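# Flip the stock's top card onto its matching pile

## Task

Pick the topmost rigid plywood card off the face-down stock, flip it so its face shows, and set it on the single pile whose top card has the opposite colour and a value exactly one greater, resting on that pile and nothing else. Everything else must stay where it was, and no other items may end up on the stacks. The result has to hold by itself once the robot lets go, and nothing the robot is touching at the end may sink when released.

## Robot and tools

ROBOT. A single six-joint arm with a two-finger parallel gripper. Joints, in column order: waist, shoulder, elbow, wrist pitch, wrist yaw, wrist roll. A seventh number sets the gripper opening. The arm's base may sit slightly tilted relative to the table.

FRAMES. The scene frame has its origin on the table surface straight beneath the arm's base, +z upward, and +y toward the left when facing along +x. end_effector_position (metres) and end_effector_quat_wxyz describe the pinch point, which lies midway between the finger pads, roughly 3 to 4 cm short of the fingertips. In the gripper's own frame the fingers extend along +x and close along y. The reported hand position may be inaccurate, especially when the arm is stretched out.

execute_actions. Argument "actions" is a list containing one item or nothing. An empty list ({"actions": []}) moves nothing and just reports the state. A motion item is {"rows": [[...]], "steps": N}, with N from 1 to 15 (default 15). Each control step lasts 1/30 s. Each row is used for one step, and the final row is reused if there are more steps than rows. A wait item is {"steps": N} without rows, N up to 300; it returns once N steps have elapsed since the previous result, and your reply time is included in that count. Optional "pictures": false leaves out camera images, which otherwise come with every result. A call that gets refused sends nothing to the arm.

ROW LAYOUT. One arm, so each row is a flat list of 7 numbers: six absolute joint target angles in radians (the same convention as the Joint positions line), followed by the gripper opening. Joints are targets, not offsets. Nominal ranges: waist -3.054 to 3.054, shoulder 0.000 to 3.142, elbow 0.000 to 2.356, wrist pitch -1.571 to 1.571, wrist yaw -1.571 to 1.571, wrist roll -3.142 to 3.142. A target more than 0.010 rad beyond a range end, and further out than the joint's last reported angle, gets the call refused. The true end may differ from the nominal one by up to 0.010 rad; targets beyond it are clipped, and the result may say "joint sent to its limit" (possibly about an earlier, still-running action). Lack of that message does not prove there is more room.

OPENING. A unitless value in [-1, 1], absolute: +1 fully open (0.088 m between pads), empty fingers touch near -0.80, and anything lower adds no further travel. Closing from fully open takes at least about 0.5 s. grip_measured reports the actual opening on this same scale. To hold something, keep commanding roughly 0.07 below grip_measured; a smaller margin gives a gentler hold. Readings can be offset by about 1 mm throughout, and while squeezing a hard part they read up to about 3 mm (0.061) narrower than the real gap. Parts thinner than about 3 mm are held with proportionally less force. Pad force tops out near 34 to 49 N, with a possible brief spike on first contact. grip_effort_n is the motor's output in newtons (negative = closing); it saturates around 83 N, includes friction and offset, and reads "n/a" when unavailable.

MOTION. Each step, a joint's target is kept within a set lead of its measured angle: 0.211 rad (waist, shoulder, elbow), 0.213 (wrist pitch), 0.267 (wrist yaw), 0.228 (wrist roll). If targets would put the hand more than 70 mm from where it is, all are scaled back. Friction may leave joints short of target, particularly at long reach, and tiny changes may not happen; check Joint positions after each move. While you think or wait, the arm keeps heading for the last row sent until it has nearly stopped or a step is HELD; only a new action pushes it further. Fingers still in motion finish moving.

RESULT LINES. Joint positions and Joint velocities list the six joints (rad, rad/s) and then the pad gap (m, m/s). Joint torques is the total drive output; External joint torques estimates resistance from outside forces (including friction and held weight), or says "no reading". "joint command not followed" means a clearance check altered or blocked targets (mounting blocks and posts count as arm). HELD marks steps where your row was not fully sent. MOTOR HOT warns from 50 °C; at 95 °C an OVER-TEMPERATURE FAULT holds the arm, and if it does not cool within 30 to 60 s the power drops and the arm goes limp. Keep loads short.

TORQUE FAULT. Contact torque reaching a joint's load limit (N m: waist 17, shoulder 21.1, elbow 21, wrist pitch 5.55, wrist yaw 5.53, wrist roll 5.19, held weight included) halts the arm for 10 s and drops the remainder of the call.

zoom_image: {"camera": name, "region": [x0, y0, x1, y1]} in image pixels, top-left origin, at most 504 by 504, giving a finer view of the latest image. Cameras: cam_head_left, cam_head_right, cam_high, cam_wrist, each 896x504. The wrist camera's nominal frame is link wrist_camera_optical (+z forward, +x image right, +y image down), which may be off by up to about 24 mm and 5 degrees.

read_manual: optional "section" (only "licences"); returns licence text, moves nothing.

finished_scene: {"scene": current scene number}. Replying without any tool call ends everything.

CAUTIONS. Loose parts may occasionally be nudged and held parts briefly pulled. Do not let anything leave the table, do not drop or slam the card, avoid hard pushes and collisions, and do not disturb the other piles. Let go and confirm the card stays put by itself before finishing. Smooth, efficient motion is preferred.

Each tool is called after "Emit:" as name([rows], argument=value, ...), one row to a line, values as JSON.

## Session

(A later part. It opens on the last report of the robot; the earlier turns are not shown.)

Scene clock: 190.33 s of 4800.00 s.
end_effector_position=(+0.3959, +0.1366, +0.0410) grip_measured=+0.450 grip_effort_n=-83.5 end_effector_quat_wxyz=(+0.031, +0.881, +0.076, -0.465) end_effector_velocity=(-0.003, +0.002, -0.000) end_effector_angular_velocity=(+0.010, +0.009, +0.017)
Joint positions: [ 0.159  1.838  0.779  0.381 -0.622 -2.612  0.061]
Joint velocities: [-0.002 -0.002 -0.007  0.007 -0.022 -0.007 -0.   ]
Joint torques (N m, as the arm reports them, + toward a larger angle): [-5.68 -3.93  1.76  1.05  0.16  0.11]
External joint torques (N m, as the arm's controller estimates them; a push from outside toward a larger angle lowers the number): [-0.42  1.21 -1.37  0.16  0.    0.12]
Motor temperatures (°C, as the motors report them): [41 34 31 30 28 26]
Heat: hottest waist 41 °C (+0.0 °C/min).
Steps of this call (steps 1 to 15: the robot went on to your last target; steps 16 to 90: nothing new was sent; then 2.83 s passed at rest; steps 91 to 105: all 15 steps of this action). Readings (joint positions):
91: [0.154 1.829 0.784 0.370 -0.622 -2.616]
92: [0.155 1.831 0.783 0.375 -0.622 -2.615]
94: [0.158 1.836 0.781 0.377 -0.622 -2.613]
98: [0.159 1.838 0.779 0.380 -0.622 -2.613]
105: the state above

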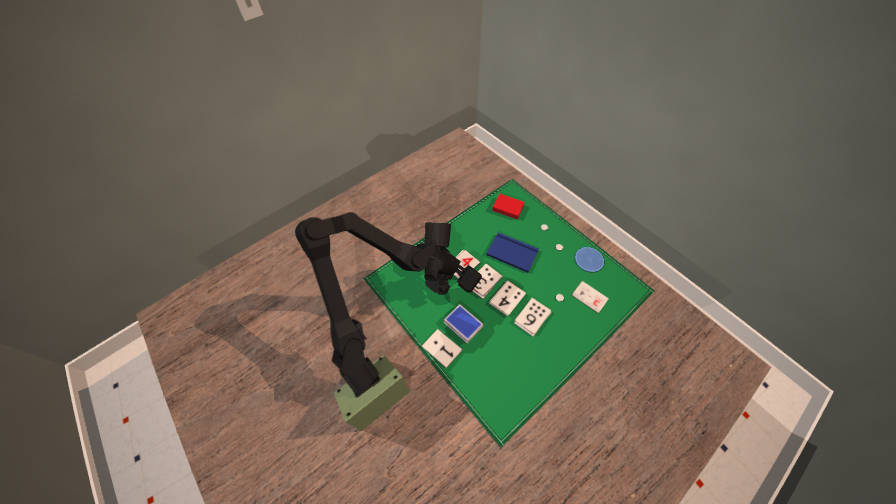

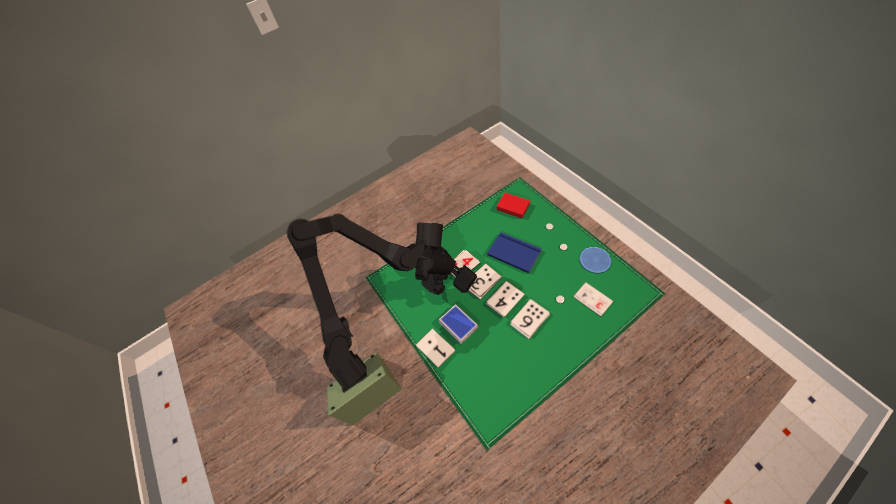

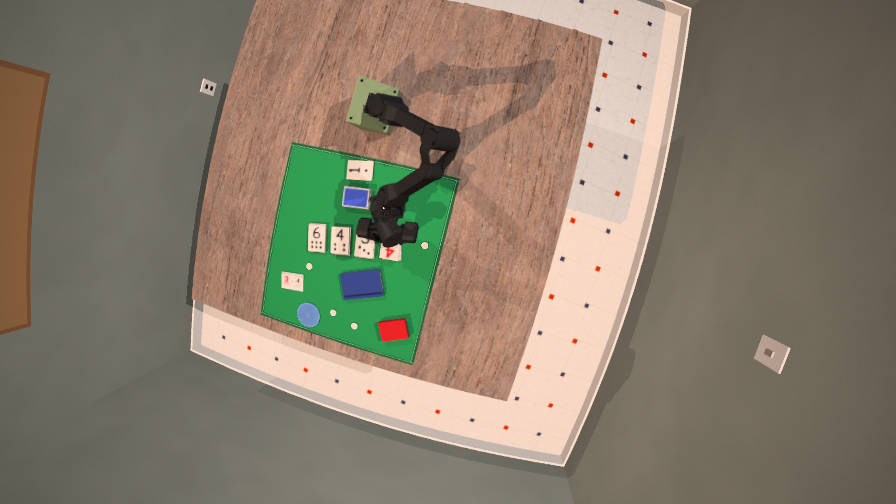

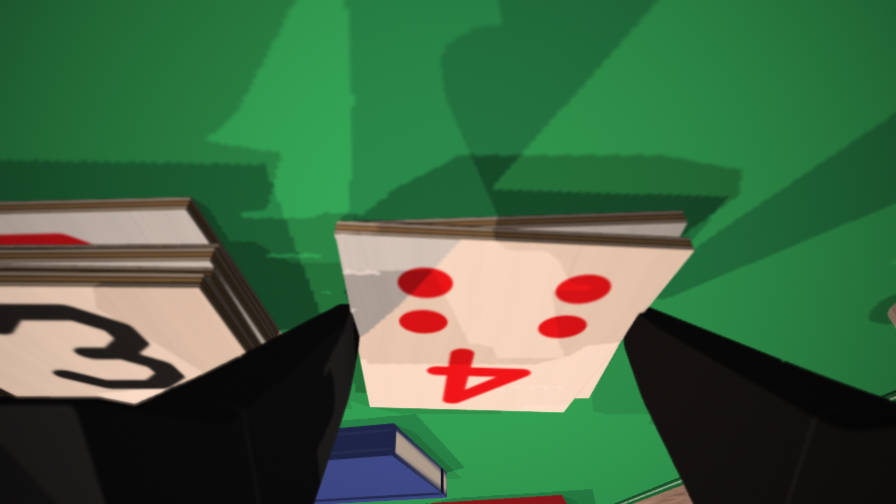

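Touching; release.

Emit:
execute_actions([
  {"rows":[[0.161,1.845,0.775,0.382,-0.623,-2.61,0.5],[0.161,1.845,0.775,0.382,-0.623,-2.61,0.55],[0.161,1.845,0.775,0.382,-0.623,-2.61,0.65]]},
], pictures=false)

Emit:
execute_actions([
  {"rows":[[0.14,1.81,0.775,0.35,-0.623,-2.61,0.65],[0.14,1.81,0.775,0.35,-0.623,-2.61,0.65],[0.14,1.81,0.775,0.35,-0.623,-2.61,0.65],[0.14,1.81,0.775,0.35,-0.623,-2.61,0.65],[0.09,1.74,0.775,0.28,-0.623,-2.61,0.65],[0.09,1.74,0.775,0.28,-0.623,-2.61,0.65],[0.09,1.74,0.775,0.28,-0.623,-2.61,0.65],[0.03,1.62,0.74,0.2,-0.623,-2.61,0.65]]},
], pictures=false)

Emit:
execute_actions([
  {"rows":[[0.03,1.25,0.55,0.1,-0.623,-2.61,0.65]]},
], pictures=false)

Emit:
execute_actions([
  {"steps":20},
])

Emit:
zoom_image(camera="cam_head_right", region=[400,200,620,380])

Scene clock: 203.77 s of 4800.00 s.
end_effector_position=(+0.3957, +0.1370, +0.0408) grip_measured=+0.645 grip_effort_n=16.0 end_effector_quat_wxyz=(+0.031, +0.881, +0.076, -0.466) end_effector_velocity=(-0.002, -0.001, -0.000) end_effector_angular_velocity=(-0.000, +0.007, +0.003)
Joint positions: [ 0.161  1.838  0.779  0.381 -0.622 -2.612  0.071]
Joint velocities: [-0.002 -0.002 -0.002 -0.007 -0.007 -0.007  0.001]
Joint torques (N m, as the arm reports them, + toward a larger angle): [-5.81 -4.3   2.01  1.01  0.16  0.09]
External joint torques (N m, as the arm's controller estimates them; a push from outside toward a larger angle lowers the number): [-0.55  0.79 -1.08  0.14 -0.01  0.1 ]
Motor temperatures (°C, as the motors report them): [41 33 31 30 28 26]
Heat: hottest waist 41 °C (+0.0 °C/min).
Steps of this call (steps 1 to 15: the robot went on to your last target; steps 16 to 90: nothing new was sent; then 9.93 s passed at rest; steps 91 to 105: all 15 steps of this action). Readings (joint positions):
91: [0.159 1.838 0.779 0.381 -0.622 -2.612]
92: [0.159 1.838 0.779 0.381 -0.622 -2.612]
94: [0.159 1.838 0.779 0.381 -0.622 -2.612]
98: [0.161 1.838 0.779 0.381 -0.622 -2.612]
105: the state above

Scene clock: 204.27 s of 4800.00 s.
end_effector_position=(+0.3873, +0.1323, +0.1095) grip_measured=+0.647 grip_effort_n=16.0 end_effector_quat_wxyz=(+0.015, +0.905, +0.038, -0.423) end_effector_velocity=(-0.023, -0.020, -0.020) end_effector_angular_velocity=(+0.000, +0.104, -0.094)
Joint positions: [ 0.032  1.626  0.752  0.208 -0.623 -2.612  0.071]
Joint velocities: [-0.002 -0.002 -0.037 -0.11  -0.007 -0.007 -0.   ]
Joint torques (N m, as the arm reports them, + toward a larger angle): [-5.31 -4.82  2.3   0.89  0.21  0.07]
External joint torques (N m, as the arm's controller estimates them; a push from outside toward a larger angle lowers the number): [-0.55 -0.95 -1.37  0.01 -0.02  0.08]
Motor temperatures (°C, as the motors report them): [41 33 31 30 28 26]
Heat: hottest waist 41 °C (+0.0 °C/min).
Steps of this call (steps 1 to 15: all 15 steps of this action). Readings (joint positions):
1: [0.160 1.837 0.779 0.377 -0.622 -2.612]
2: [0.157 1.834 0.779 0.368 -0.622 -2.612]
4: [0.150 1.829 0.779 0.358 -0.622 -2.612]
8: [0.104 1.759 0.772 0.287 -0.623 -2.612]
15: the state above

Scene clock: 204.77 s of 4800.00 s.
end_effector_position=(+0.3216, +0.1575, +0.1343) grip_measured=+0.647 grip_effort_n=16.0 end_effector_quat_wxyz=(+0.026, +0.914, +0.059, -0.401) end_effector_velocity=(-0.003, +0.003, -0.002) end_effector_angular_velocity=(-0.002, +0.011, +0.032)
Joint positions: [ 0.032  1.257  0.557  0.101 -0.623 -2.612  0.071]
Joint velocities: [ 0.002 -0.002 -0.007  0.007 -0.022 -0.022  0.   ]
Joint torques (N m, as the arm reports them, + toward a larger angle): [-3.7  -3.61  2.8   1.02  0.25  0.06]
External joint torques (N m, as the arm's controller estimates them; a push from outside toward a larger angle lowers the number): [-0.53 -0.79 -1.67 -0.02  0.04  0.07]
Motor temperatures (°C, as the motors report them): [41 33 31 30 28 26]
Heat: hottest waist 41 °C (+0.0 °C/min).
Steps of this call (steps 1 to 15: all 15 steps of this action). Readings (joint positions):
1: [0.032 1.604 0.729 0.202 -0.619 -2.612]
2: [0.030 1.555 0.682 0.164 -0.615 -2.612]
4: [0.031 1.434 0.594 0.112 -0.623 -2.612]
8: [0.032 1.282 0.563 0.111 -0.623 -2.612]
15: the state above

Scene clock: 205.43 s of 4800.00 s.
end_effector_position=(+0.3216, +0.1575, +0.1343) grip_measured=+0.647 grip_effort_n=16.0 end_effector_quat_wxyz=(+0.026, +0.914, +0.059, -0.401) end_effector_velocity=(-0.003, +0.002, -0.003) end_effector_angular_velocity=(+0.017, +0.020, +0.004)
Joint positions: [ 0.032  1.257  0.557  0.101 -0.623 -2.612  0.071]
Joint velocities: [ 0.002 -0.002 -0.002 -0.007 -0.022  0.007 -0.   ]
Joint torques (N m, as the arm reports them, + toward a larger angle): [-3.7  -3.65  2.8   1.    0.25  0.06]
External joint torques (N m, as the arm's controller estimates them; a push from outside toward a larger angle lowers the number): [-0.55 -0.94 -1.5   0.01  0.04  0.07]
Motor temperatures (°C, as the motors report them): [41 33 31 30 28 26]
Heat: hottest waist 41 °C (+0.0 °C/min).
Steps of this call (steps 1 to 15: the robot went on to your last target; steps 16 to 20: nothing new was sent). Readings (joint positions):
1: [0.032 1.257 0.557 0.101 -0.623 -2.612]
2: [0.032 1.257 0.557 0.101 -0.623 -2.612]
4: [0.032 1.257 0.557 0.101 -0.623 -2.612]
8: [0.032 1.257 0.557 0.101 -0.623 -2.612]
20: the state above
The arm was judged still, so your last target was given up. Only a new action makes it travel on or press farther. Fingers that are still opening or closing keep moving.

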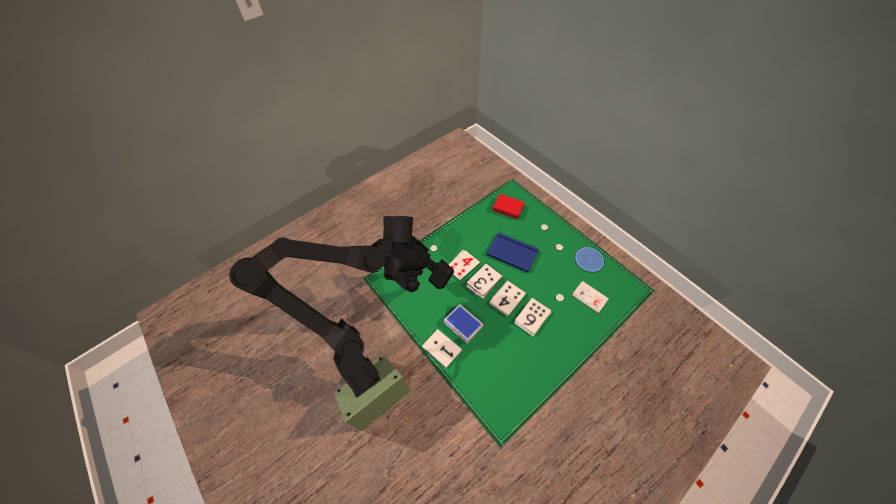

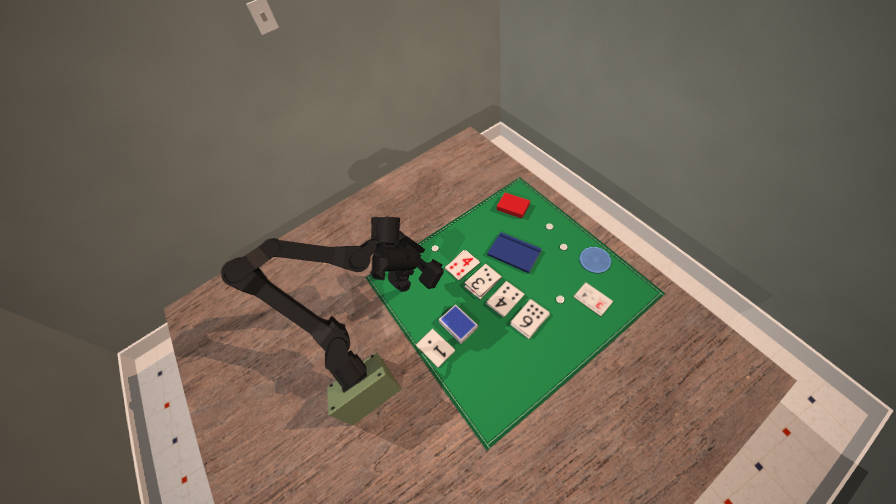

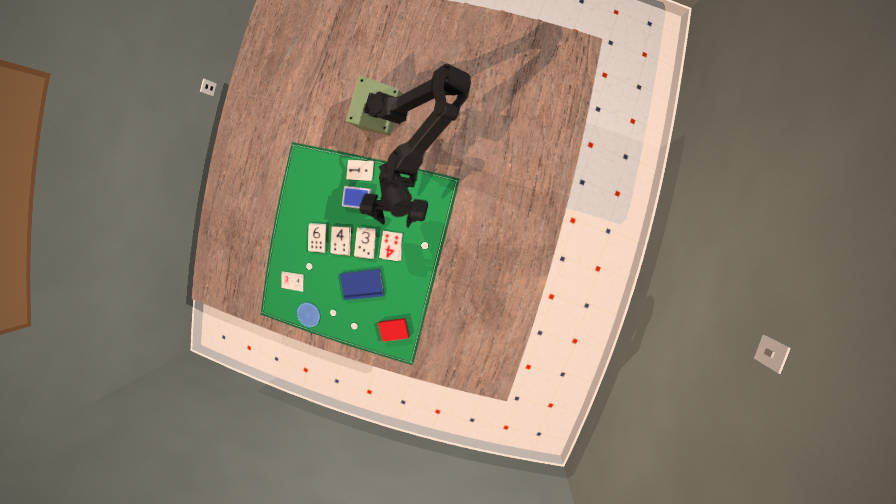

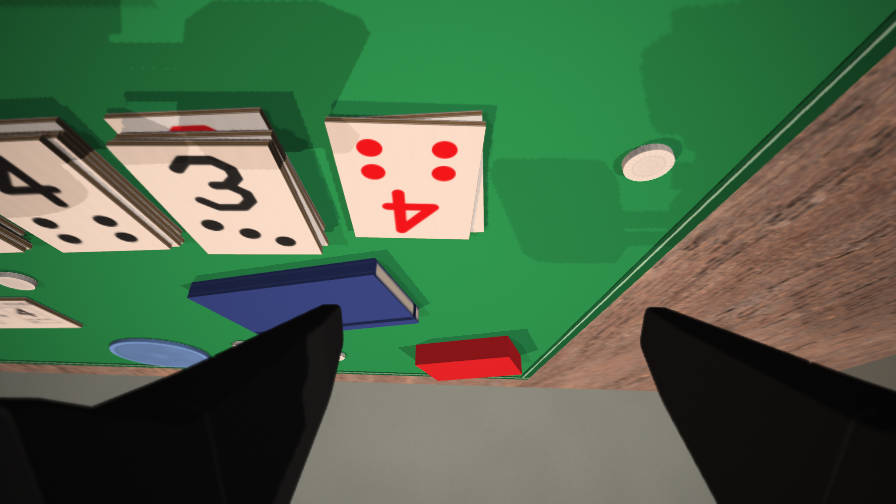

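Region (400, 200, 620, 380) of cam_head_right's 896x504 image, scaled by 2.291, with more detail than that image has; it fills the top 412 rows of this view, and the rest is white.

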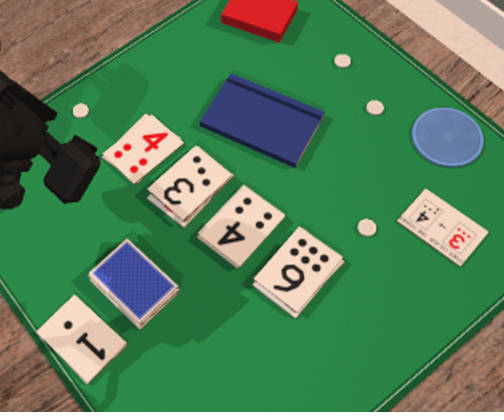

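Emit:
finished_scene(scene=2)

The scene is finished: the task was done.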